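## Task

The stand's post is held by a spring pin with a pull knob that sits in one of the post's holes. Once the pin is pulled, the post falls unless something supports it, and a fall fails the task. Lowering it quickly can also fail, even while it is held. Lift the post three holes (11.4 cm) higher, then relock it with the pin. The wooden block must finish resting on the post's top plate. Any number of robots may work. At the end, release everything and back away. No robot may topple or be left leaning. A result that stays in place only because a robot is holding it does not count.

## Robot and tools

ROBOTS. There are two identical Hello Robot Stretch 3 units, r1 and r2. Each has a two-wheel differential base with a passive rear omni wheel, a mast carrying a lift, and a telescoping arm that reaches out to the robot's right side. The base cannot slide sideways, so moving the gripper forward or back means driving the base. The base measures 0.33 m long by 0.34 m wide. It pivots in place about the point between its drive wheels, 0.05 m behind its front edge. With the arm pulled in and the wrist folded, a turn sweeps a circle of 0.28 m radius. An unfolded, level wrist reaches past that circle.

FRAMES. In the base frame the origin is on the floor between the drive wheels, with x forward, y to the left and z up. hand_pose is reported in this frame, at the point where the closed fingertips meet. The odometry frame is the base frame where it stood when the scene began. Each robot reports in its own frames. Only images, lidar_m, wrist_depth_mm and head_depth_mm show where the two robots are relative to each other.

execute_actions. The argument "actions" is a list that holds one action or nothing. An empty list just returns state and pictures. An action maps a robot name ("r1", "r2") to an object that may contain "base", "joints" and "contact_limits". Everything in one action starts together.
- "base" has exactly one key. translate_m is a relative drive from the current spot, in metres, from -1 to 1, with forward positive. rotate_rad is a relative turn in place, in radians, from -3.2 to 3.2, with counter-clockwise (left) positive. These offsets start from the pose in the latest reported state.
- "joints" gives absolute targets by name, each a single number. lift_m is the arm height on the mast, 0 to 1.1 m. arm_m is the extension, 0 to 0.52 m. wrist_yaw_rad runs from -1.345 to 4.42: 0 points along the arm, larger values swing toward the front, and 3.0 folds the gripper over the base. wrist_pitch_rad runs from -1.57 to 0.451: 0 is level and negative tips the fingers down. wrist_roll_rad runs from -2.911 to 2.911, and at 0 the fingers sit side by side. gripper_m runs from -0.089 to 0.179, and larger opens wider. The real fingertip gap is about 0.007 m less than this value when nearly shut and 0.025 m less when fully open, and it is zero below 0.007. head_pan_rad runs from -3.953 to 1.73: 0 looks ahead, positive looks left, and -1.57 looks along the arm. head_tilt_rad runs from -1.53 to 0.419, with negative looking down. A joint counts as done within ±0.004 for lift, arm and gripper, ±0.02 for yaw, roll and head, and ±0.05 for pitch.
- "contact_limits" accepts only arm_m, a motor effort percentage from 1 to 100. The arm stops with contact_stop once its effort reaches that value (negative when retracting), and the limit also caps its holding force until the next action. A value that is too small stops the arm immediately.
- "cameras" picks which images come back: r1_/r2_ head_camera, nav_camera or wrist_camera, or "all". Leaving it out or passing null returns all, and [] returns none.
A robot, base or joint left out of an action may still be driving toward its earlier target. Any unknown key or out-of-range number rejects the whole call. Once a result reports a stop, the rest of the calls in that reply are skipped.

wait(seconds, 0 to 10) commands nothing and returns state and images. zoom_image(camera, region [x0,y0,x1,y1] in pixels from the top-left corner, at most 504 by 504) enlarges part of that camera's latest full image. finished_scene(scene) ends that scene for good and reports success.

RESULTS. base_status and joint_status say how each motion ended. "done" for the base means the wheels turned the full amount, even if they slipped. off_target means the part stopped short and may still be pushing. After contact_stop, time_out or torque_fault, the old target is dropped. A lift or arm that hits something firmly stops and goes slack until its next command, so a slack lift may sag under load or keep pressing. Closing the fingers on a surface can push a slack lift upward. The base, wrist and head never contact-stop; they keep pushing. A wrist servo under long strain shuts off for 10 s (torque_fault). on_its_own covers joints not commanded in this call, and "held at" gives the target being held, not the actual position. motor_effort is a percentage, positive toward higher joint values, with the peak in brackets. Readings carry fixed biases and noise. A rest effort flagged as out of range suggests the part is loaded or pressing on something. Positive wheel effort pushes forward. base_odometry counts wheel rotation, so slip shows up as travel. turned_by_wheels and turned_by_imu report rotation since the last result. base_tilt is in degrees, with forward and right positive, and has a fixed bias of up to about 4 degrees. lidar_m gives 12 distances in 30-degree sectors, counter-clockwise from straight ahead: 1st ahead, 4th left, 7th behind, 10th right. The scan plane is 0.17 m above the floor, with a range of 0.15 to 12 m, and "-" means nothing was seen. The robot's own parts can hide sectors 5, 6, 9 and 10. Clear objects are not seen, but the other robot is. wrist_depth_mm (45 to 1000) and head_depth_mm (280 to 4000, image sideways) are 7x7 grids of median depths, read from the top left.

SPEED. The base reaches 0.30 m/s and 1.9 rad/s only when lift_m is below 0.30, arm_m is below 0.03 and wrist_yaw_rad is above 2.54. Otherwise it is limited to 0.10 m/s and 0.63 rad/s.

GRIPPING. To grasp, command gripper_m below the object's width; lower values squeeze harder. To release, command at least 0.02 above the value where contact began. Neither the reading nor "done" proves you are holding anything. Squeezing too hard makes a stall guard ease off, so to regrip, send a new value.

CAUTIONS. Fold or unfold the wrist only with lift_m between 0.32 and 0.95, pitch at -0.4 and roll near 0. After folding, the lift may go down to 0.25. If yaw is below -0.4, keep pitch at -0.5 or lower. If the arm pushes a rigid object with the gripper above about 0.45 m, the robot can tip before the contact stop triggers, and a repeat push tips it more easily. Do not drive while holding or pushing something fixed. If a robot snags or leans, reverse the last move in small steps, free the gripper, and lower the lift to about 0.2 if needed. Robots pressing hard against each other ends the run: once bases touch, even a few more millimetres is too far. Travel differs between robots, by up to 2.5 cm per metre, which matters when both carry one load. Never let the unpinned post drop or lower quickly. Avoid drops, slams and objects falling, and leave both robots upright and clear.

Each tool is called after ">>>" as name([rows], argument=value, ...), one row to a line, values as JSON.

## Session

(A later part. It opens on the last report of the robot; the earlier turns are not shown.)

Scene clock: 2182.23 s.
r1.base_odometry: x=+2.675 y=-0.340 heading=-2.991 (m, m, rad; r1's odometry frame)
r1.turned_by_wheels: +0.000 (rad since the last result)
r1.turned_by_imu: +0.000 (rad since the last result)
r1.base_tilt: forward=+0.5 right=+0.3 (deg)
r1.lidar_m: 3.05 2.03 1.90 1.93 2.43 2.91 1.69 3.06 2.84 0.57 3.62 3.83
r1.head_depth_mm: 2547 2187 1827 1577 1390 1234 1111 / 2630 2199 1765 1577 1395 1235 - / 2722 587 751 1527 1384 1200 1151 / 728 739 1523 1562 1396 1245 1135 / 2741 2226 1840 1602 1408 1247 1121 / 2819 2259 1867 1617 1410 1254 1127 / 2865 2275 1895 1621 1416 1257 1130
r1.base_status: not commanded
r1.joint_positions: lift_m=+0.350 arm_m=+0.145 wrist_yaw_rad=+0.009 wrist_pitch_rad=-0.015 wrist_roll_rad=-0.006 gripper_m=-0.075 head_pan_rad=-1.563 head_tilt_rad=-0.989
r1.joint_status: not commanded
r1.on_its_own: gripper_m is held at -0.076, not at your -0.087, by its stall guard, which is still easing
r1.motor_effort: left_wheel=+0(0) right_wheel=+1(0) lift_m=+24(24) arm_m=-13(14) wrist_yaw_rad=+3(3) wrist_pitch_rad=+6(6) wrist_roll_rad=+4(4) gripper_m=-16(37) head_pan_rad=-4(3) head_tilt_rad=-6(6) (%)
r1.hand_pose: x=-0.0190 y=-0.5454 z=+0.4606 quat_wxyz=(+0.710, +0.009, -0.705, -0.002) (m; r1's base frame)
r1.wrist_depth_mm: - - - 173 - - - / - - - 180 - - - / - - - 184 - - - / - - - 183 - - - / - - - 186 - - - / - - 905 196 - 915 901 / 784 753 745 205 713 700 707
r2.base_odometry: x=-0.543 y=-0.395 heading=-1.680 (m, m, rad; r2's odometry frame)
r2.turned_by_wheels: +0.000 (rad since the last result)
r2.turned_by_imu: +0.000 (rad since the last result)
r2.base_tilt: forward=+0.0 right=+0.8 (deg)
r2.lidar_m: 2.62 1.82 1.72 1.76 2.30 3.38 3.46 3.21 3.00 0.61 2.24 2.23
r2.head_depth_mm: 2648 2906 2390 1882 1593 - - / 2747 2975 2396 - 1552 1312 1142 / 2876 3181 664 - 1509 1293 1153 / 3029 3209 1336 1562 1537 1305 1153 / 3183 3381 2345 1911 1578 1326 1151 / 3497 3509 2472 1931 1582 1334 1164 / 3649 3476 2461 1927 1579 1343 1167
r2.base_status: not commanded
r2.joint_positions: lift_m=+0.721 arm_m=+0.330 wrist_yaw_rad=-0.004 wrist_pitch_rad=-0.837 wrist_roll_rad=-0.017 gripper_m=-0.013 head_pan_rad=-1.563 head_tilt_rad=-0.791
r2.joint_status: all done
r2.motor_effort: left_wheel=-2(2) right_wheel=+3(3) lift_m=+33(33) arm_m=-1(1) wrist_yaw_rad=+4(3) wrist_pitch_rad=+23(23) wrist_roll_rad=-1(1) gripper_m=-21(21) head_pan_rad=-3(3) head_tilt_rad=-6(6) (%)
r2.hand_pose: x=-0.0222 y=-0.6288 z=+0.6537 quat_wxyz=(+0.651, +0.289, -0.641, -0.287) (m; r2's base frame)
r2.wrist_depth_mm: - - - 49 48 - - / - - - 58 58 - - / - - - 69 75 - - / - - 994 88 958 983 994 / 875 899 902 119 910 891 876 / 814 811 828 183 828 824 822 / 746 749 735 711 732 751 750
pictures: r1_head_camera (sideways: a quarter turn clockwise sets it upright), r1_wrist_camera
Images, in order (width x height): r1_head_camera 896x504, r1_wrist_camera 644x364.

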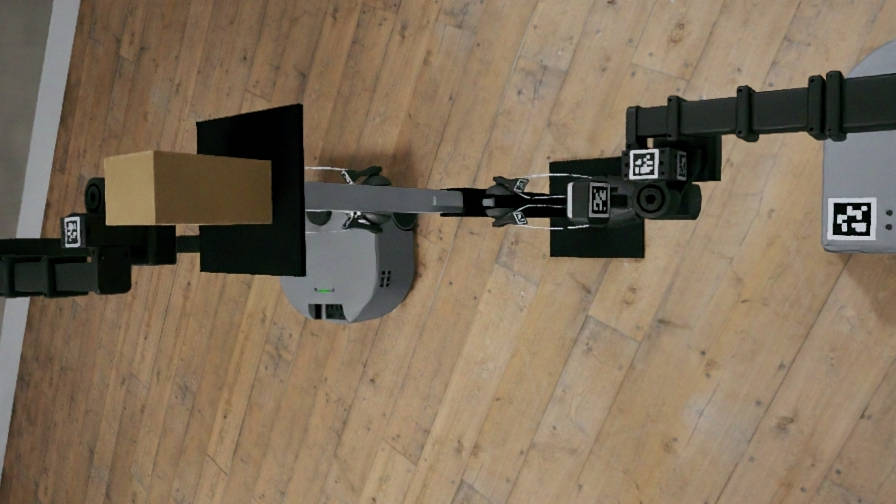

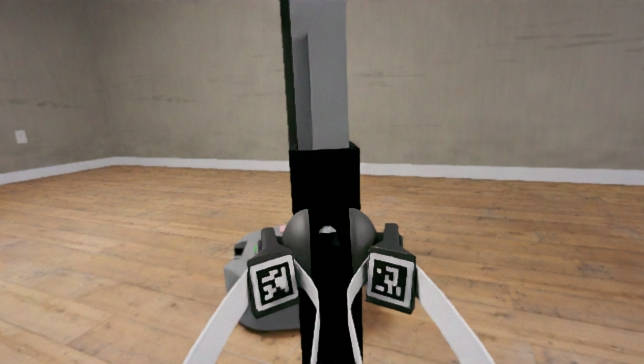

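>>> execute_actions([
  {"r1": {"joints": {"gripper_m": 0.029}}},
], cameras=[])

>>> execute_actions([
  {"r1": {"joints": {"arm_m": 0.1525}}},
], cameras=[])

>>> execute_actions([
  {"r1": {"joints": {"gripper_m": -0.03}}},
], cameras=[])

>>> execute_actions([
  {"r1": {"joints": {"gripper_m": -0.087}}},
], cameras=["r1_head_camera"])

>>> execute_actions([
  {"r1": {"joints": {"arm_m": 0.1485}, "contact_limits": {"arm_m": 40}}},
], cameras=["r1_wrist_camera", "r1_head_camera"])

>>> execute_actions([
  {"r2": {"joints": {"lift_m": 0.81}}},
], cameras=["r1_wrist_camera", "r1_head_camera", "r2_head_camera"])

>>> zoom_image(camera="r1_head_camera", region=[420, 150, 580, 250])

Scene clock: 2202.67 s.
r1.base_odometry: x=+2.675 y=-0.340 heading=-2.991 (m, m, rad; r1's odometry frame)
r1.turned_by_wheels: +0.000 (rad since the last result)
r1.turned_by_imu: -0.001 (rad since the last result)
r1.base_tilt: forward=+0.6 right=+0.3 (deg)
r1.lidar_m: 3.06 2.03 1.90 1.93 2.44 2.91 1.69 3.05 2.85 0.57 3.64 3.83
r1.head_depth_mm: 2542 2187 1831 1573 1387 1231 1108 / 2648 2195 1763 1585 1391 1244 - / 2731 588 752 1528 1380 1201 1152 / 730 739 1526 1574 1403 1242 1138 / 2698 2253 1826 1603 1407 1249 1122 / 2840 2258 1891 1619 1415 1253 1128 / 2868 2269 1889 1628 1409 1256 1131
r1.base_status: not commanded
r1.joint_positions: lift_m=+0.350 arm_m=+0.144 wrist_yaw_rad=+0.009 wrist_pitch_rad=-0.019 wrist_roll_rad=-0.006 gripper_m=+0.029 head_pan_rad=-1.563 head_tilt_rad=-0.989
r1.joint_status: all done
r1.motor_effort: left_wheel=+1(2) right_wheel=+0(0) lift_m=+24(24) arm_m=-2(7) wrist_yaw_rad=+4(4) wrist_pitch_rad=+8(8) wrist_roll_rad=+4(4) gripper_m=+0(76) head_pan_rad=-3(3) head_tilt_rad=-6(6) (%)
r1.hand_pose: x=-0.0192 y=-0.5444 z=+0.4597 quat_wxyz=(+0.710, +0.010, -0.705, -0.004) (m; r1's base frame)
r1.wrist_depth_mm: - - - 175 - - - / - - - 181 - - - / - - - 186 - - - / - - - 184 - - - / - - - 188 - - - / - - 954 198 958 917 883 / 776 774 729 209 733 710 692
r2.base_odometry: x=-0.543 y=-0.395 heading=-1.680 (m, m, rad; r2's odometry frame)
r2.turned_by_wheels: +0.000 (rad since the last result)
r2.turned_by_imu: -0.003 (rad since the last result)
r2.base_tilt: forward=+0.0 right=+0.8 (deg)
r2.lidar_m: 2.62 1.82 1.72 1.76 2.30 3.37 3.45 3.20 3.00 0.61 2.24 2.24
r2.head_depth_mm: 2602 2869 2373 1877 1583 - - / 2743 3028 2409 - 1539 1316 1140 / 2917 3141 664 - 1515 1286 1148 / 3015 3193 1339 1563 1532 1300 1154 / 3166 3347 2356 1920 1563 1331 1154 / 3362 3403 2472 1921 1565 1335 1159 / 3632 3444 2479 1937 1583 1333 1160
r2.base_status: not commanded
r2.joint_positions: lift_m=+0.721 arm_m=+0.330 wrist_yaw_rad=-0.004 wrist_pitch_rad=-0.837 wrist_roll_rad=-0.017 gripper_m=-0.013 head_pan_rad=-1.563 head_tilt_rad=-0.791
r2.joint_status: not commanded
r2.motor_effort: left_wheel=-2(2) right_wheel=+3(3) lift_m=+33(33) arm_m=+0(1) wrist_yaw_rad=+4(4) wrist_pitch_rad=+23(24) wrist_roll_rad=-1(1) gripper_m=-20(21) head_pan_rad=-3(3) head_tilt_rad=-6(6) (%)
r2.hand_pose: x=-0.0222 y=-0.6288 z=+0.6537 quat_wxyz=(+0.651, +0.289, -0.641, -0.287) (m; r2's base frame)
r2.wrist_depth_mm: - - - 49 48 - - / - - - 58 58 - - / - - - 70 75 - - / 975 998 992 88 983 - - / 912 901 913 119 910 882 871 / 809 811 816 184 827 814 818 / 744 739 748 704 738 744 743
pictures: none
No camera images: the call's "cameras" was empty. Leave "cameras" out to get every camera's image.

Scene clock: 2203.47 s.
r1.base_odometry: x=+2.675 y=-0.340 heading=-2.991 (m, m, rad; r1's odometry frame)
r1.turned_by_wheels: +0.000 (rad since the last result)
r1.turned_by_imu: +0.000 (rad since the last result)
r1.base_tilt: forward=+0.7 right=+0.2 (deg)
r1.lidar_m: 3.04 2.02 1.90 1.93 2.44 2.91 1.69 3.07 2.84 0.57 3.62 3.82
r1.head_depth_mm: 2548 2194 1834 1576 1382 1227 1112 / 2649 2197 1774 1578 1394 1233 - / 2720 589 752 1523 1383 1200 1149 / 731 738 1524 1568 1401 1243 1140 / 2715 2230 1826 1600 1407 1248 1123 / 2832 2263 1880 1606 1412 1256 1127 / 2855 2274 1907 1620 1417 1259 1130
r1.base_status: not commanded
r1.joint_positions: lift_m=+0.350 arm_m=+0.152 wrist_yaw_rad=+0.009 wrist_pitch_rad=-0.020 wrist_roll_rad=-0.006 gripper_m=+0.029 head_pan_rad=-1.563 head_tilt_rad=-0.989
r1.joint_status: all done
r1.motor_effort: left_wheel=+1(1) right_wheel=+0(1) lift_m=+24(24) arm_m=+7(6) wrist_yaw_rad=+4(4) wrist_pitch_rad=+8(9) wrist_roll_rad=+4(4) gripper_m=-1(1) head_pan_rad=-3(3) head_tilt_rad=-6(7) (%)
r1.hand_pose: x=-0.0192 y=-0.5527 z=+0.4594 quat_wxyz=(+0.710, +0.010, -0.705, -0.004) (m; r1's base frame)
r1.wrist_depth_mm: - - - 167 - - - / - - - 172 - - - / - - - 174 - - - / - - - 175 - - - / - - - 179 - - - / - - 948 189 921 898 876 / 787 753 719 200 710 703 703
r2.base_odometry: x=-0.543 y=-0.395 heading=-1.680 (m, m, rad; r2's odometry frame)
r2.turned_by_wheels: +0.000 (rad since the last result)
r2.turned_by_imu: +0.000 (rad since the last result)
r2.base_tilt: forward=+0.1 right=+0.8 (deg)
r2.lidar_m: 2.61 1.82 1.72 1.75 2.30 3.38 3.46 3.20 2.99 0.61 2.24 2.23
r2.head_depth_mm: 2623 2943 2380 1892 1582 - - / 2756 2992 2416 - 1552 1322 1149 / 2872 3149 662 - 1523 1298 1144 / 3003 3212 1332 1572 1537 1291 1151 / 3237 3406 2371 1920 1564 1333 1152 / 3407 3393 2470 1929 1582 1342 1160 / 3627 3440 2474 1926 1581 1338 1161
r2.base_status: not commanded
r2.joint_positions: lift_m=+0.721 arm_m=+0.330 wrist_yaw_rad=-0.004 wrist_pitch_rad=-0.837 wrist_roll_rad=-0.017 gripper_m=-0.013 head_pan_rad=-1.563 head_tilt_rad=-0.791
r2.joint_status: not commanded
r2.motor_effort: left_wheel=-2(2) right_wheel=+3(2) lift_m=+33(33) arm_m=-1(0) wrist_yaw_rad=+4(2) wrist_pitch_rad=+23(23) wrist_roll_rad=-1(1) gripper_m=-21(21) head_pan_rad=-2(3) head_tilt_rad=-6(5) (%)
r2.hand_pose: x=-0.0222 y=-0.6288 z=+0.6537 quat_wxyz=(+0.651, +0.289, -0.641, -0.287) (m; r2's base frame)
r2.wrist_depth_mm: - - - 49 48 - - / - - - 57 58 - - / - - - 69 75 - - / - - 991 88 978 998 - / 911 880 900 118 893 873 889 / 807 802 804 184 822 813 808 / 729 732 746 707 731 757 728
pictures: none
No camera images: the call's "cameras" was empty. Leave "cameras" out to get every camera's image.

Scene clock: 2204.53 s.
r1.base_odometry: x=+2.675 y=-0.340 heading=-2.991 (m, m, rad; r1's odometry frame)
r1.turned_by_wheels: +0.000 (rad since the last result)
r1.turned_by_imu: +0.000 (rad since the last result)
r1.base_tilt: forward=+0.6 right=+0.3 (deg)
r1.lidar_m: 3.05 2.03 1.90 1.92 2.44 2.92 1.69 3.04 2.84 0.57 3.60 3.82
r1.head_depth_mm: 2544 2190 1829 1578 1379 1228 1109 / 2645 2207 1758 1577 1388 1237 - / 2727 588 752 1526 1382 1205 1149 / 731 740 1520 1571 1403 1244 1140 / 2699 2255 1833 1595 1399 1250 1125 / 2816 2256 1878 1610 1410 1257 1125 / 2857 2275 1897 1619 1417 1257 1132
r1.base_status: not commanded
r1.joint_positions: lift_m=+0.350 arm_m=+0.152 wrist_yaw_rad=+0.012 wrist_pitch_rad=-0.020 wrist_roll_rad=-0.006 gripper_m=-0.029 head_pan_rad=-1.563 head_tilt_rad=-0.989
r1.joint_status: all done
r1.motor_effort: left_wheel=+1(1) right_wheel=+1(1) lift_m=+24(24) arm_m=+7(7) wrist_yaw_rad=+0(4) wrist_pitch_rad=+9(9) wrist_roll_rad=+4(4) gripper_m=-20(95) head_pan_rad=-3(4) head_tilt_rad=-6(6) (%)
r1.hand_pose: x=-0.0184 y=-0.5527 z=+0.4593 quat_wxyz=(+0.710, +0.012, -0.705, -0.003) (m; r1's base frame)
r1.wrist_depth_mm: - - - 165 - - - / - - - 170 - - - / - - - 176 - - - / - - - 175 - - - / - - - 178 - - - / - - 955 189 973 914 875 / 787 767 733 198 710 708 708
r2.base_odometry: x=-0.543 y=-0.395 heading=-1.680 (m, m, rad; r2's odometry frame)
r2.turned_by_wheels: +0.000 (rad since the last result)
r2.turned_by_imu: +0.000 (rad since the last result)
r2.base_tilt: forward=+0.0 right=+0.8 (deg)
r2.lidar_m: 2.63 1.82 1.72 1.75 2.29 3.37 3.44 3.21 3.00 0.61 2.25 2.23
r2.head_depth_mm: 2633 2891 2388 1856 1578 - - / 2766 2996 2418 - 1551 1316 1147 / 2856 3149 666 - 1518 1296 1150 / 3029 3199 1334 1569 1525 1305 1148 / 3222 3369 2364 1903 1559 1326 1157 / 3366 3421 2468 1933 1573 1334 1162 / 3610 3457 2480 1917 1581 1343 1158
r2.base_status: not commanded
r2.joint_positions: lift_m=+0.721 arm_m=+0.330 wrist_yaw_rad=-0.004 wrist_pitch_rad=-0.837 wrist_roll_rad=-0.017 gripper_m=-0.013 head_pan_rad=-1.563 head_tilt_rad=-0.791
r2.joint_status: not commanded
r2.motor_effort: left_wheel=-2(2) right_wheel=+3(3) lift_m=+34(33) arm_m=+0(0) wrist_yaw_rad=+3(3) wrist_pitch_rad=+23(23) wrist_roll_rad=-1(1) gripper_m=-20(21) head_pan_rad=-2(3) head_tilt_rad=-6(6) (%)
r2.hand_pose: x=-0.0222 y=-0.6288 z=+0.6537 quat_wxyz=(+0.651, +0.289, -0.641, -0.287) (m; r2's base frame)
r2.wrist_depth_mm: - - - 49 48 - - / - - - 58 58 - - / - - - 69 75 - - / 987 986 982 88 966 982 970 / 872 887 884 119 885 897 892 / 835 805 818 183 801 816 816 / 753 735 755 723 735 756 740
pictures: none
No camera images: the call's "cameras" was empty. Leave "cameras" out to get every camera's image.

Scene clock: 2205.93 s.
r1.base_odometry: x=+2.675 y=-0.340 heading=-2.991 (m, m, rad; r1's odometry frame)
r1.turned_by_wheels: +0.000 (rad since the last result)
r1.turned_by_imu: +0.000 (rad since the last result)
r1.base_tilt: forward=+0.6 right=+0.3 (deg)
r1.lidar_m: 3.06 2.03 1.89 1.92 2.44 2.91 1.69 3.06 2.84 0.57 3.63 3.82
r1.head_depth_mm: 2542 2168 1830 1579 1384 1228 1107 / 2605 2189 1758 1578 1389 1232 - / 2717 588 752 1529 1376 1200 1150 / 729 739 1534 1568 1406 1247 1139 / 2715 2243 1828 1608 1409 1249 1122 / 2822 2248 1879 1608 1412 1255 1131 / 2868 2282 1887 1624 1416 1261 1134
r1.base_status: not commanded
r1.joint_positions: lift_m=+0.350 arm_m=+0.153 wrist_yaw_rad=+0.010 wrist_pitch_rad=-0.018 wrist_roll_rad=-0.006 gripper_m=-0.084 head_pan_rad=-1.563 head_tilt_rad=-0.989
r1.joint_status: all done
r1.motor_effort: left_wheel=+1(1) right_wheel=+0(2) lift_m=+24(24) arm_m=-5(7) wrist_yaw_rad=+3(4) wrist_pitch_rad=+8(8) wrist_roll_rad=+4(4) gripper_m=-7(100) head_pan_rad=-3(3) head_tilt_rad=-6(6) (%)
r1.hand_pose: x=-0.0190 y=-0.5536 z=+0.4598 quat_wxyz=(+0.709, +0.010, -0.705, -0.003) (m; r1's base frame)
r1.wrist_depth_mm: - - - 165 - - - / - - - 170 - - - / - - - 174 - - - / - - - 174 - - - / - - - 177 - - - / - - 932 166 990 891 885 / 789 761 738 197 724 707 693
r2.base_odometry: x=-0.543 y=-0.395 heading=-1.680 (m, m, rad; r2's odometry frame)
r2.turned_by_wheels: +0.000 (rad since the last result)
r2.turned_by_imu: +0.000 (rad since the last result)
r2.base_tilt: forward=+0.0 right=+0.8 (deg)
r2.lidar_m: 2.61 1.82 1.72 1.76 2.30 3.38 3.44 3.22 2.99 0.61 2.24 2.23
r2.head_depth_mm: 2660 2942 2405 1879 1586 - - / 2755 3001 2425 - 1554 1318 1147 / 2886 3089 665 - 1515 1288 1149 / 3009 3193 1328 1576 1528 1298 1153 / 3253 3386 2348 1932 1579 1328 1156 / 3379 3424 2476 1923 1576 1327 1157 / 3633 3428 2499 1943 1575 1346 1163
r2.base_status: not commanded
r2.joint_positions: lift_m=+0.721 arm_m=+0.330 wrist_yaw_rad=-0.004 wrist_pitch_rad=-0.837 wrist_roll_rad=-0.017 gripper_m=-0.013 head_pan_rad=-1.563 head_tilt_rad=-0.791
r2.joint_status: not commanded
r2.motor_effort: left_wheel=-2(2) right_wheel=+3(3) lift_m=+33(33) arm_m=-1(0) wrist_yaw_rad=+3(3) wrist_pitch_rad=+23(23) wrist_roll_rad=-1(1) gripper_m=-21(21) head_pan_rad=-2(3) head_tilt_rad=-6(6) (%)
r2.hand_pose: x=-0.0222 y=-0.6288 z=+0.6537 quat_wxyz=(+0.651, +0.289, -0.641, -0.287) (m; r2's base frame)
r2.wrist_depth_mm: - - - 49 48 - - / - - - 58 58 - - / - - - 69 75 - - / 997 970 983 88 952 - 973 / 880 904 892 118 891 896 873 / 795 803 808 183 810 807 790 / 754 752 749 720 720 757 749
pictures: r1_head_camera (sideways: a quarter turn clockwise sets it upright)
Images, in order (width x height): r1_head_camera 896x504.

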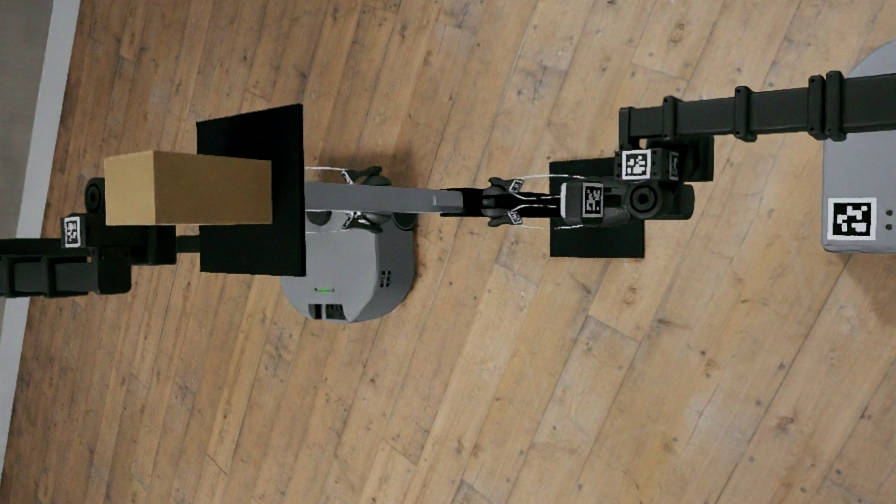

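Scene clock: 2206.63 s.
r1.base_odometry: x=+2.675 y=-0.340 heading=-2.991 (m, m, rad; r1's odometry frame)
r1.turned_by_wheels: +0.000 (rad since the last result)
r1.turned_by_imu: +0.000 (rad since the last result)
r1.base_tilt: forward=+0.6 right=+0.3 (deg)
r1.lidar_m: 3.06 2.03 1.90 1.92 2.44 2.91 1.69 3.04 2.84 0.57 3.64 3.83
r1.head_depth_mm: 2536 2178 1833 1577 1380 1230 1105 / 2655 2184 1762 1577 1390 1237 - / 2720 587 753 1533 1379 1206 1150 / 729 739 1515 1569 1405 1246 1135 / 2687 2241 1832 1599 1408 1244 1121 / 2815 2263 1881 1612 1409 1250 1126 / 2845 2277 1887 1625 1420 1257 1132
r1.base_status: not commanded
r1.joint_positions: lift_m=+0.350 arm_m=+0.150 wrist_yaw_rad=+0.010 wrist_pitch_rad=-0.016 wrist_roll_rad=-0.006 gripper_m=-0.080 head_pan_rad=-1.563 head_tilt_rad=-0.989
r1.joint_status: all done
r1.on_its_own: gripper_m is held at -0.080, not at your -0.087, by its stall guard, which is still easing; arm_m is at rest, and its effort (-18) is outside its rest range (-14 to +14)
r1.motor_effort: left_wheel=+2(1) right_wheel=+0(0) lift_m=+24(24) arm_m=-18(18) wrist_yaw_rad=+2(3) wrist_pitch_rad=+6(8) wrist_roll_rad=+4(4) gripper_m=-7(38) head_pan_rad=-3(4) head_tilt_rad=-6(6) (%)
r1.contact_limits: arm_m 40 (drawing in: default 26, maximum 43; extending or still: default 36, maximum 59)
r1.hand_pose: x=-0.0190 y=-0.5507 z=+0.4604 quat_wxyz=(+0.709, +0.009, -0.705, -0.002) (m; r1's base frame)
r1.wrist_depth_mm: - - - 167 - - - / - - - 173 - - - / - - - 179 - - - / - - - 176 - - - / - - - 180 - - - / - - 928 191 - 922 888 / 801 765 729 200 729 697 690
r2.base_odometry: x=-0.543 y=-0.395 heading=-1.680 (m, m, rad; r2's odometry frame)
r2.turned_by_wheels: +0.000 (rad since the last result)
r2.turned_by_imu: +0.000 (rad since the last result)
r2.base_tilt: forward=+0.0 right=+0.8 (deg)
r2.lidar_m: 2.62 1.82 1.72 1.75 2.29 3.37 3.43 3.21 2.98 0.61 2.24 2.23
r2.head_depth_mm: 2627 2905 2413 1885 1584 - - / 2736 3001 2406 - 1557 1314 1141 / 2893 3173 664 - 1519 1290 1154 / 3011 3218 1340 1563 1526 1299 1153 / 3244 3467 2345 1915 1568 1321 1153 / 3395 3419 2465 1916 1578 1341 1157 / 3581 3476 2440 1926 1577 1333 1163
r2.base_status: not commanded
r2.joint_positions: lift_m=+0.721 arm_m=+0.330 wrist_yaw_rad=-0.004 wrist_pitch_rad=-0.837 wrist_roll_rad=-0.017 gripper_m=-0.013 head_pan_rad=-1.563 head_tilt_rad=-0.791
r2.joint_status: not commanded
r2.motor_effort: left_wheel=-2(2) right_wheel=+3(3) lift_m=+33(33) arm_m=+0(0) wrist_yaw_rad=+3(3) wrist_pitch_rad=+24(24) wrist_roll_rad=-1(1) gripper_m=-20(21) head_pan_rad=-3(3) head_tilt_rad=-6(6) (%)
r2.hand_pose: x=-0.0222 y=-0.6288 z=+0.6537 quat_wxyz=(+0.651, +0.289, -0.641, -0.287) (m; r2's base frame)
r2.wrist_depth_mm: - - - 49 48 - - / - - - 58 58 - - / - - - 70 75 - - / 989 980 - 88 945 - 979 / 888 896 899 119 876 908 891 / 827 784 795 184 816 810 810 / 745 747 746 709 735 727 743
pictures: r1_head_camera (sideways: a quarter turn clockwise sets it upright), r1_wrist_camera
Images, in order (width x height): r1_head_camera 896x504, r1_wrist_camera 644x364.

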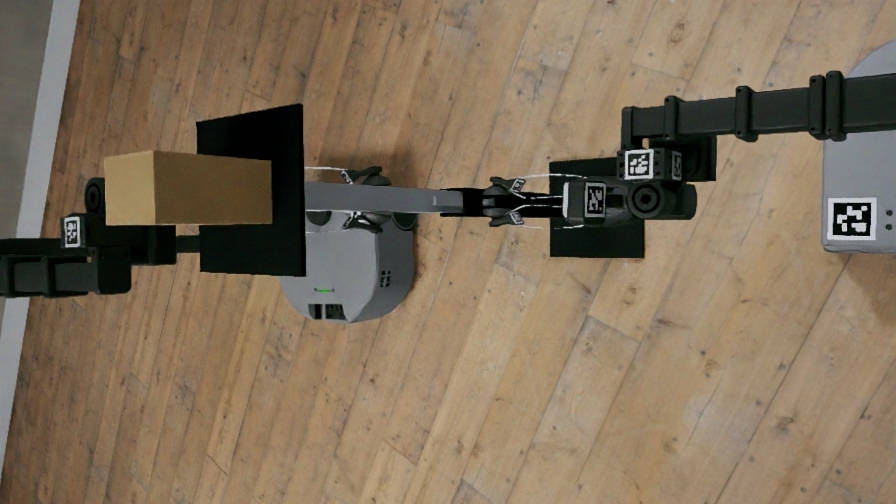

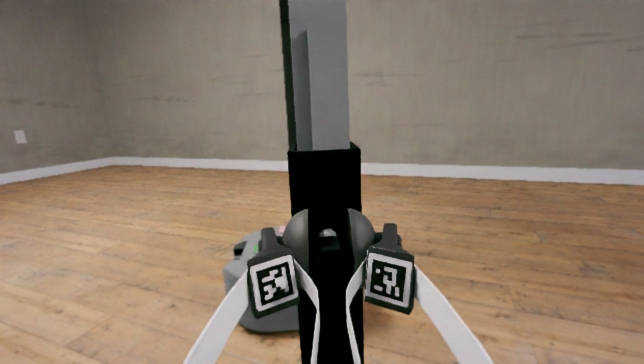

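Scene clock: 2208.27 s.
r1.base_odometry: x=+2.675 y=-0.340 heading=-2.991 (m, m, rad; r1's odometry frame)
r1.turned_by_wheels: +0.000 (rad since the last result)
r1.turned_by_imu: +0.000 (rad since the last result)
r1.base_tilt: forward=+0.6 right=+0.3 (deg)
r1.lidar_m: 3.05 2.03 1.90 1.93 2.43 2.91 1.69 3.07 2.84 0.57 3.62 3.83
r1.head_depth_mm: 2556 2174 1821 1564 1385 1231 1107 / 2659 2006 1827 1581 1390 1230 - / 498 558 776 1526 1375 1204 1150 / 660 605 1630 1568 1397 1252 1137 / 2808 2242 1827 1592 1407 1249 1124 / 2838 2242 1883 1611 1411 1254 1129 / 2864 2271 1890 1625 1414 1261 1126
r1.base_status: not commanded
r1.joint_positions: lift_m=+0.350 arm_m=+0.150 wrist_yaw_rad=+0.010 wrist_pitch_rad=-0.016 wrist_roll_rad=-0.006 gripper_m=-0.071 head_pan_rad=-1.563 head_tilt_rad=-0.989
r1.joint_status: not commanded
r1.on_its_own: gripper_m is held at -0.072, not at your -0.087, by its stall guard, which is still easing; arm_m is at rest, and its effort (-17) is outside its rest range (-14 to +14)
r1.motor_effort: left_wheel=+2(2) right_wheel=-1(0) lift_m=+24(24) arm_m=-17(18) wrist_yaw_rad=+3(3) wrist_pitch_rad=+7(7) wrist_roll_rad=+4(4) gripper_m=-34(36) head_pan_rad=-3(3) head_tilt_rad=-6(6) (%)
r1.hand_pose: x=-0.0190 y=-0.5507 z=+0.4604 quat_wxyz=(+0.709, +0.009, -0.705, -0.002) (m; r1's base frame)
r1.wrist_depth_mm: - - - 168 - - - / - - - 175 - - - / - - - 178 - - - / - - - 178 - - - / - - - 180 - - - / - - 937 190 - 936 891 / 779 764 740 200 725 707 694
r2.base_odometry: x=-0.543 y=-0.395 heading=-1.680 (m, m, rad; r2's odometry frame)
r2.turned_by_wheels: +0.000 (rad since the last result)
r2.turned_by_imu: +0.000 (rad since the last result)
r2.base_tilt: forward=+0.0 right=+0.8 (deg)
r2.lidar_m: 2.62 1.82 1.72 1.75 2.30 3.35 3.44 3.19 2.99 0.61 2.24 2.22
r2.head_depth_mm: 2640 2912 2396 1989 - 1266 1146 / 2743 2995 2635 1832 1561 1319 1150 / 2936 3023 606 1782 1514 1300 1144 / 2990 3246 664 1608 1525 1300 1156 / 3243 3385 2343 1915 1567 1341 1157 / 3395 3413 2454 1919 1579 1332 1162 / 3647 3432 2503 1941 1582 1342 1160
r2.base_status: not commanded
r2.joint_positions: lift_m=+0.809 arm_m=+0.330 wrist_yaw_rad=-0.004 wrist_pitch_rad=-0.837 wrist_roll_rad=-0.017 gripper_m=-0.013 head_pan_rad=-1.563 head_tilt_rad=-0.791
r2.joint_status: all done
r2.motor_effort: left_wheel=-2(2) right_wheel=+2(3) lift_m=+33(35) arm_m=-1(1) wrist_yaw_rad=+4(3) wrist_pitch_rad=+23(24) wrist_roll_rad=-1(1) gripper_m=-20(21) head_pan_rad=-3(2) head_tilt_rad=-5(6) (%)
r2.hand_pose: x=-0.0222 y=-0.6287 z=+0.7416 quat_wxyz=(+0.651, +0.289, -0.641, -0.287) (m; r2's base frame)
r2.wrist_depth_mm: - - - 49 48 - - / - - - 58 58 - - / - - - 69 75 - - / - - - 88 - - - / - 947 984 118 - 985 - / 903 902 912 184 923 883 925 / 811 822 833 793 817 823 839
pictures: r1_head_camera (sideways: a quarter turn clockwise sets it upright), r1_wrist_camera, r2_head_camera (sideways: a quarter turn clockwise sets it upright)
Images, in order (width x height): r1_head_camera 896x504, r1_wrist_camera 644x364, r2_head_camera 896x504.

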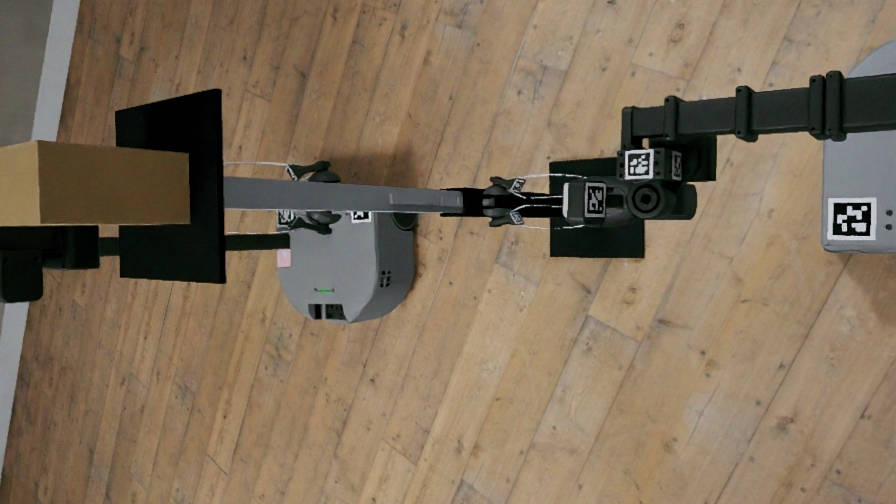

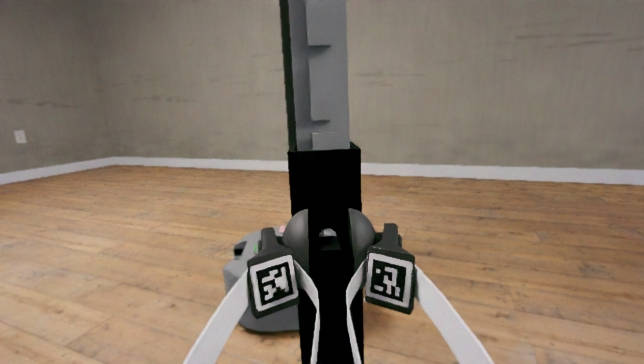

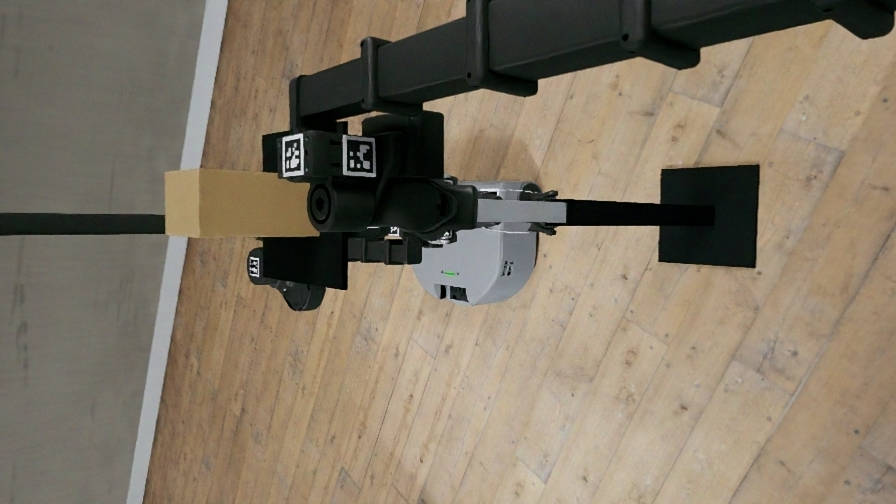

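Region (420, 150, 580, 250) of r1_head_camera's 896x504 image, scaled by 3.150, with more detail than that image has; it fills the top 315 rows of this view, and the rest is white.

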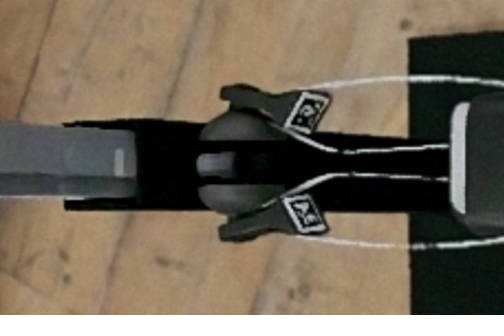

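>>> execute_actions([
  {"r1": {"joints": {"gripper_m": 0.045}}},
], cameras=[])

>>> execute_actions([
  {"r1": {"joints": {"arm_m": 0.10}}, "r2": {"joints": {"lift_m": 0.824}}},
], cameras=["r1_wrist_camera", "r1_head_camera"])

>>> zoom_image(camera="r1_head_camera", region=[420, 150, 580, 250])

Scene clock: 2219.27 s.
r1.base_odometry: x=+2.675 y=-0.340 heading=-2.991 (m, m, rad; r1's odometry frame)
r1.turned_by_wheels: +0.000 (rad since the last result)
r1.turned_by_imu: -0.001 (rad since the last result)
r1.base_tilt: forward=+0.6 right=+0.2 (deg)
r1.lidar_m: 3.04 2.03 1.90 1.93 2.44 2.91 1.69 3.06 2.84 0.57 3.64 3.84
r1.head_depth_mm: 2540 2188 1825 1575 1380 1234 1108 / 2640 2014 1842 1586 1396 1232 - / 499 560 802 1521 1379 1205 1147 / 661 607 1625 1568 1399 1245 1139 / 2810 2239 1828 1605 1408 1249 1123 / 2848 2259 1885 1610 1409 1254 1128 / 2876 2293 1897 1620 1418 1261 1135
r1.base_status: not commanded
r1.joint_positions: lift_m=+0.350 arm_m=+0.149 wrist_yaw_rad=+0.009 wrist_pitch_rad=-0.019 wrist_roll_rad=-0.006 gripper_m=+0.045 head_pan_rad=-1.563 head_tilt_rad=-0.989
r1.joint_status: all done
r1.motor_effort: left_wheel=+1(2) right_wheel=+0(1) lift_m=+24(24) arm_m=-2(9) wrist_yaw_rad=+3(4) wrist_pitch_rad=+8(8) wrist_roll_rad=+4(4) gripper_m=+0(78) head_pan_rad=-3(3) head_tilt_rad=-6(6) (%)
r1.hand_pose: x=-0.0192 y=-0.5493 z=+0.4595 quat_wxyz=(+0.709, +0.010, -0.705, -0.004) (m; r1's base frame)
r1.wrist_depth_mm: - - - 170 - - - / - - - 174 - - - / - - - 180 - - - / - - - 179 - - - / - - - 182 - - - / - - - 194 - 902 881 / 779 754 719 202 732 696 696
r2.base_odometry: x=-0.543 y=-0.395 heading=-1.680 (m, m, rad; r2's odometry frame)
r2.turned_by_wheels: +0.000 (rad since the last result)
r2.turned_by_imu: -0.003 (rad since the last result)
r2.base_tilt: forward=+0.0 right=+0.8 (deg)
r2.lidar_m: 2.61 1.82 1.72 1.76 2.30 3.37 3.45 3.20 2.99 0.61 2.24 2.23
r2.head_depth_mm: 2656 2896 2401 1981 - 1272 1148 / 2760 3009 2655 1805 1551 1320 1145 / 2895 3012 606 1771 1520 1294 1155 / 3033 3160 663 1618 1521 1296 1153 / 3218 3404 2341 1929 1578 1327 1157 / 3467 3433 2459 1934 1560 1338 1165 / 3630 3502 2477 1925 1573 1343 1160
r2.base_status: not commanded
r2.joint_positions: lift_m=+0.809 arm_m=+0.330 wrist_yaw_rad=-0.004 wrist_pitch_rad=-0.837 wrist_roll_rad=-0.017 gripper_m=-0.013 head_pan_rad=-1.563 head_tilt_rad=-0.791
r2.joint_status: not commanded
r2.motor_effort: left_wheel=-2(2) right_wheel=+3(3) lift_m=+33(33) arm_m=+0(1) wrist_yaw_rad=+3(3) wrist_pitch_rad=+24(24) wrist_roll_rad=-1(1) gripper_m=-21(21) head_pan_rad=-3(2) head_tilt_rad=-6(6) (%)
r2.hand_pose: x=-0.0222 y=-0.6287 z=+0.7416 quat_wxyz=(+0.651, +0.289, -0.641, -0.287) (m; r2's base frame)
r2.wrist_depth_mm: - - - 49 48 - - / - - - 58 58 - - / - - - 70 75 - - / - - - 89 - - - / - - 978 119 - - 981 / 900 889 891 184 901 889 905 / 828 823 829 792 809 824 837
pictures: none
No camera images: the call's "cameras" was empty. Leave "cameras" out to get every camera's image.

Scene clock: 2220.73 s.
r1.base_odometry: x=+2.675 y=-0.340 heading=-2.991 (m, m, rad; r1's odometry frame)
r1.turned_by_wheels: +0.000 (rad since the last result)
r1.turned_by_imu: +0.000 (rad since the last result)
r1.base_tilt: forward=+0.5 right=+0.3 (deg)
r1.lidar_m: 3.06 2.03 1.90 1.93 2.43 2.92 1.69 3.05 2.84 0.57 3.64 3.83
r1.head_depth_mm: 2526 2191 1829 1579 1384 1231 1111 / 2638 599 1840 1574 1390 1257 - / 489 552 776 1524 1357 - 1145 / 649 586 1630 1561 1387 1244 1143 / 2787 2242 1830 1599 1402 1251 1126 / 2821 2272 1883 1614 1416 1257 1124 / 2881 2277 1892 1621 1421 1259 1129
r1.base_status: not commanded
r1.joint_positions: lift_m=+0.350 arm_m=+0.100 wrist_yaw_rad=+0.010 wrist_pitch_rad=-0.019 wrist_roll_rad=-0.006 gripper_m=+0.045 head_pan_rad=-1.563 head_tilt_rad=-0.989
r1.joint_status: all done
r1.motor_effort: left_wheel=+0(1) right_wheel=+0(0) lift_m=+24(24) arm_m=-3(4) wrist_yaw_rad=+2(4) wrist_pitch_rad=+8(8) wrist_roll_rad=+4(4) gripper_m=+0(0) head_pan_rad=-3(3) head_tilt_rad=-6(7) (%)
r1.hand_pose: x=-0.0190 y=-0.5010 z=+0.4595 quat_wxyz=(+0.709, +0.011, -0.705, -0.004) (m; r1's base frame)
r1.wrist_depth_mm: - - - 885 - - - / - - - 917 - - - / - - - 933 - - - / - - - 232 - - - / - - - 237 - - - / - - - 248 - 890 892 / 778 778 744 260 713 715 680
r2.base_odometry: x=-0.543 y=-0.395 heading=-1.680 (m, m, rad; r2's odometry frame)
r2.turned_by_wheels: +0.000 (rad since the last result)
r2.turned_by_imu: +0.000 (rad since the last result)
r2.base_tilt: forward=+0.0 right=+0.8 (deg)
r2.lidar_m: 2.61 1.82 1.72 1.75 2.29 3.37 3.45 3.20 2.99 0.61 2.24 2.23
r2.head_depth_mm: 2655 2904 2495 - - 1292 1150 / 2728 3030 - 1838 1539 1319 1146 / 2932 598 - 1780 1512 1299 1150 / 3009 3207 681 1614 1521 1301 1146 / 3268 3403 2354 1914 1567 1335 1157 / 3357 3410 2445 1892 1572 1332 1155 / 3629 3470 2512 1936 1566 1348 1167
r2.base_status: not commanded
r2.joint_positions: lift_m=+0.823 arm_m=+0.330 wrist_yaw_rad=-0.004 wrist_pitch_rad=-0.844 wrist_roll_rad=-0.017 gripper_m=-0.013 head_pan_rad=-1.563 head_tilt_rad=-0.791
r2.joint_status: all done
r2.motor_effort: left_wheel=-2(2) right_wheel=+2(3) lift_m=+37(41) arm_m=+0(1) wrist_yaw_rad=+4(3) wrist_pitch_rad=+26(27) wrist_roll_rad=-1(1) gripper_m=-21(22) head_pan_rad=-3(3) head_tilt_rad=-5(6) (%)
r2.hand_pose: x=-0.0222 y=-0.6272 z=+0.7543 quat_wxyz=(+0.650, +0.291, -0.640, -0.289) (m; r2's base frame)
r2.wrist_depth_mm: - - - 50 49 - - / - - - 58 59 - - / - - - 70 76 - - / - - - 90 - - - / - 999 - 121 996 - - / 908 927 916 192 903 934 922 / 828 828 845 809 825 824 821
pictures: r1_head_camera (sideways: a quarter turn clockwise sets it upright), r1_wrist_camera
Images, in order (width x height): r1_head_camera 896x504, r1_wrist_camera 644x364.

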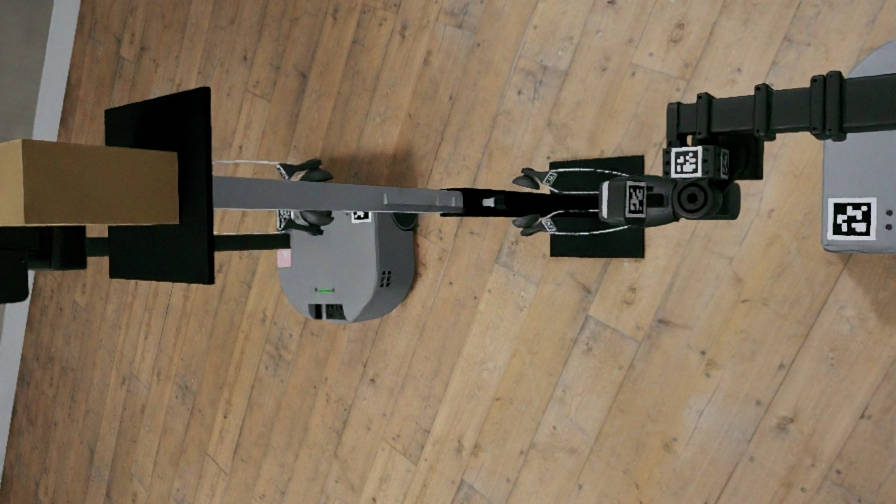

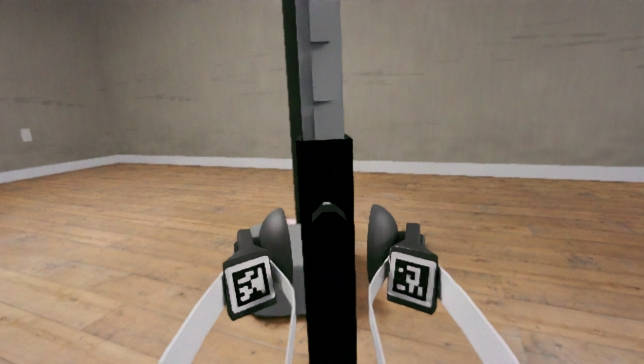

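Region (420, 150, 580, 250) of r1_head_camera's 896x504 image, scaled by 3.150, with more detail than that image has; it fills the top 315 rows of this view, and the rest is white.

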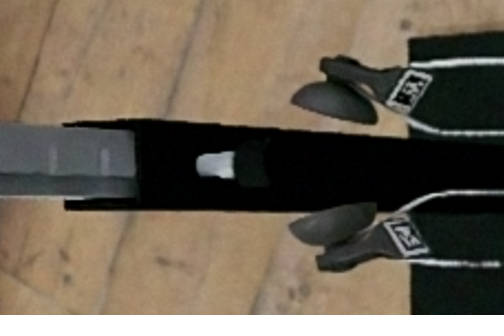

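>>> execute_actions([
  {"r2": {"joints": {"lift_m": 0.827}}},
], cameras=["r1_wrist_camera", "r1_head_camera"])

>>> zoom_image(camera="r1_head_camera", region=[420, 150, 580, 250])

Scene clock: 2226.53 s.
r1.base_odometry: x=+2.675 y=-0.340 heading=-2.991 (m, m, rad; r1's odometry frame)
r1.turned_by_wheels: +0.000 (rad since the last result)
r1.turned_by_imu: +0.000 (rad since the last result)
r1.base_tilt: forward=+0.6 right=+0.3 (deg)
r1.lidar_m: 3.08 2.03 1.90 1.93 2.43 2.91 1.69 3.05 2.84 0.57 3.64 3.82
r1.head_depth_mm: 2535 2179 1821 1577 1382 1232 1109 / 2634 2028 1848 1580 1389 1255 - / 489 560 776 1524 1355 - 1150 / 651 582 1632 1568 1385 1245 1137 / 2818 2239 1827 1602 1410 1251 1122 / 2834 2249 1880 1613 1416 1260 1129 / 2870 2281 1896 1628 1420 1258 1130
r1.base_status: not commanded
r1.joint_positions: lift_m=+0.350 arm_m=+0.100 wrist_yaw_rad=+0.010 wrist_pitch_rad=-0.019 wrist_roll_rad=-0.006 gripper_m=+0.045 head_pan_rad=-1.563 head_tilt_rad=-0.989
r1.joint_status: not commanded
r1.motor_effort: left_wheel=+1(0) right_wheel=+0(0) lift_m=+24(24) arm_m=-3(3) wrist_yaw_rad=+3(3) wrist_pitch_rad=+8(8) wrist_roll_rad=+4(4) gripper_m=+0(0) head_pan_rad=-3(3) head_tilt_rad=-7(6) (%)
r1.hand_pose: x=-0.0190 y=-0.5010 z=+0.4595 quat_wxyz=(+0.709, +0.011, -0.705, -0.004) (m; r1's base frame)
r1.wrist_depth_mm: - - - 886 - - - / - - - 901 - - - / - - - 947 - - - / - - - 231 - - - / - - - 240 - - - / - - - 249 - 932 885 / 765 762 736 260 722 705 712
r2.base_odometry: x=-0.543 y=-0.395 heading=-1.680 (m, m, rad; r2's odometry frame)
r2.turned_by_wheels: +0.000 (rad since the last result)
r2.turned_by_imu: -0.001 (rad since the last result)
r2.base_tilt: forward=+0.0 right=+0.8 (deg)
r2.lidar_m: 2.62 1.82 1.72 1.75 2.29 3.37 3.43 3.17 2.99 0.61 2.24 2.23
r2.head_depth_mm: 2615 2921 2482 - - 1287 1144 / 2738 3006 - 1829 1546 1319 1146 / 2891 586 - 1785 1524 1289 1149 / 3040 3165 674 1613 1517 1292 1153 / 3243 3394 2386 1918 1579 1327 1156 / 3430 3455 2472 1906 1572 1338 1158 / 3625 3461 2502 1928 1585 1343 1159
r2.base_status: not commanded
r2.joint_positions: lift_m=+0.826 arm_m=+0.330 wrist_yaw_rad=-0.004 wrist_pitch_rad=-0.843 wrist_roll_rad=-0.017 gripper_m=-0.013 head_pan_rad=-1.563 head_tilt_rad=-0.791
r2.joint_status: all done
r2.motor_effort: left_wheel=-2(2) right_wheel=+2(2) lift_m=+35(38) arm_m=+0(1) wrist_yaw_rad=+3(4) wrist_pitch_rad=+25(26) wrist_roll_rad=-1(1) gripper_m=-22(22) head_pan_rad=-2(2) head_tilt_rad=-6(5) (%)
r2.hand_pose: x=-0.0222 y=-0.6275 z=+0.7576 quat_wxyz=(+0.650, +0.290, -0.640, -0.288) (m; r2's base frame)
r2.wrist_depth_mm: - - - 49 48 - - / - - - 58 59 - - / - - - 70 75 - - / - - - 89 - - - / - - - 120 979 993 - / 898 929 930 200 932 915 933 / 853 830 858 808 821 851 835
pictures: r1_head_camera (sideways: a quarter turn clockwise sets it upright), r1_wrist_camera
Images, in order (width x height): r1_head_camera 896x504, r1_wrist_camera 644x364.

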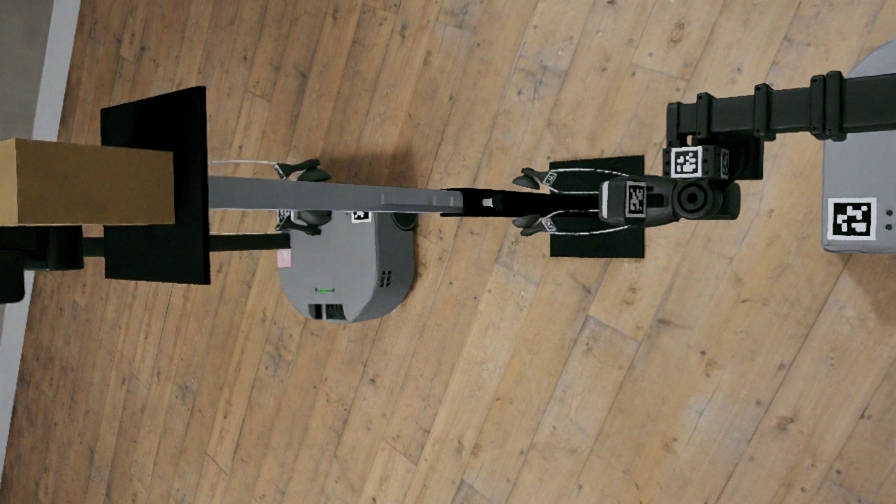

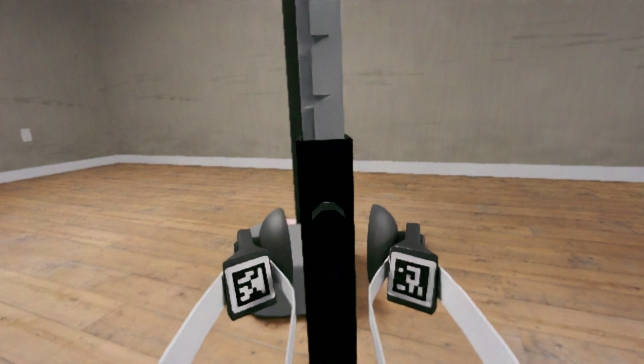

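Region (420, 150, 580, 250) of r1_head_camera's 896x504 image, scaled by 3.150, with more detail than that image has; it fills the top 315 rows of this view, and the rest is white.

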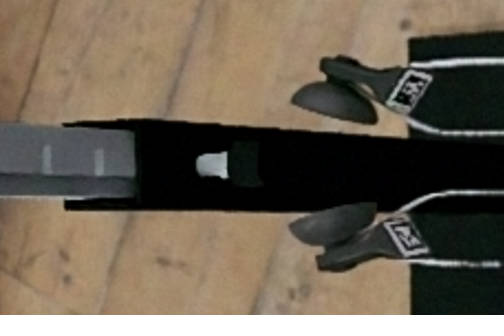

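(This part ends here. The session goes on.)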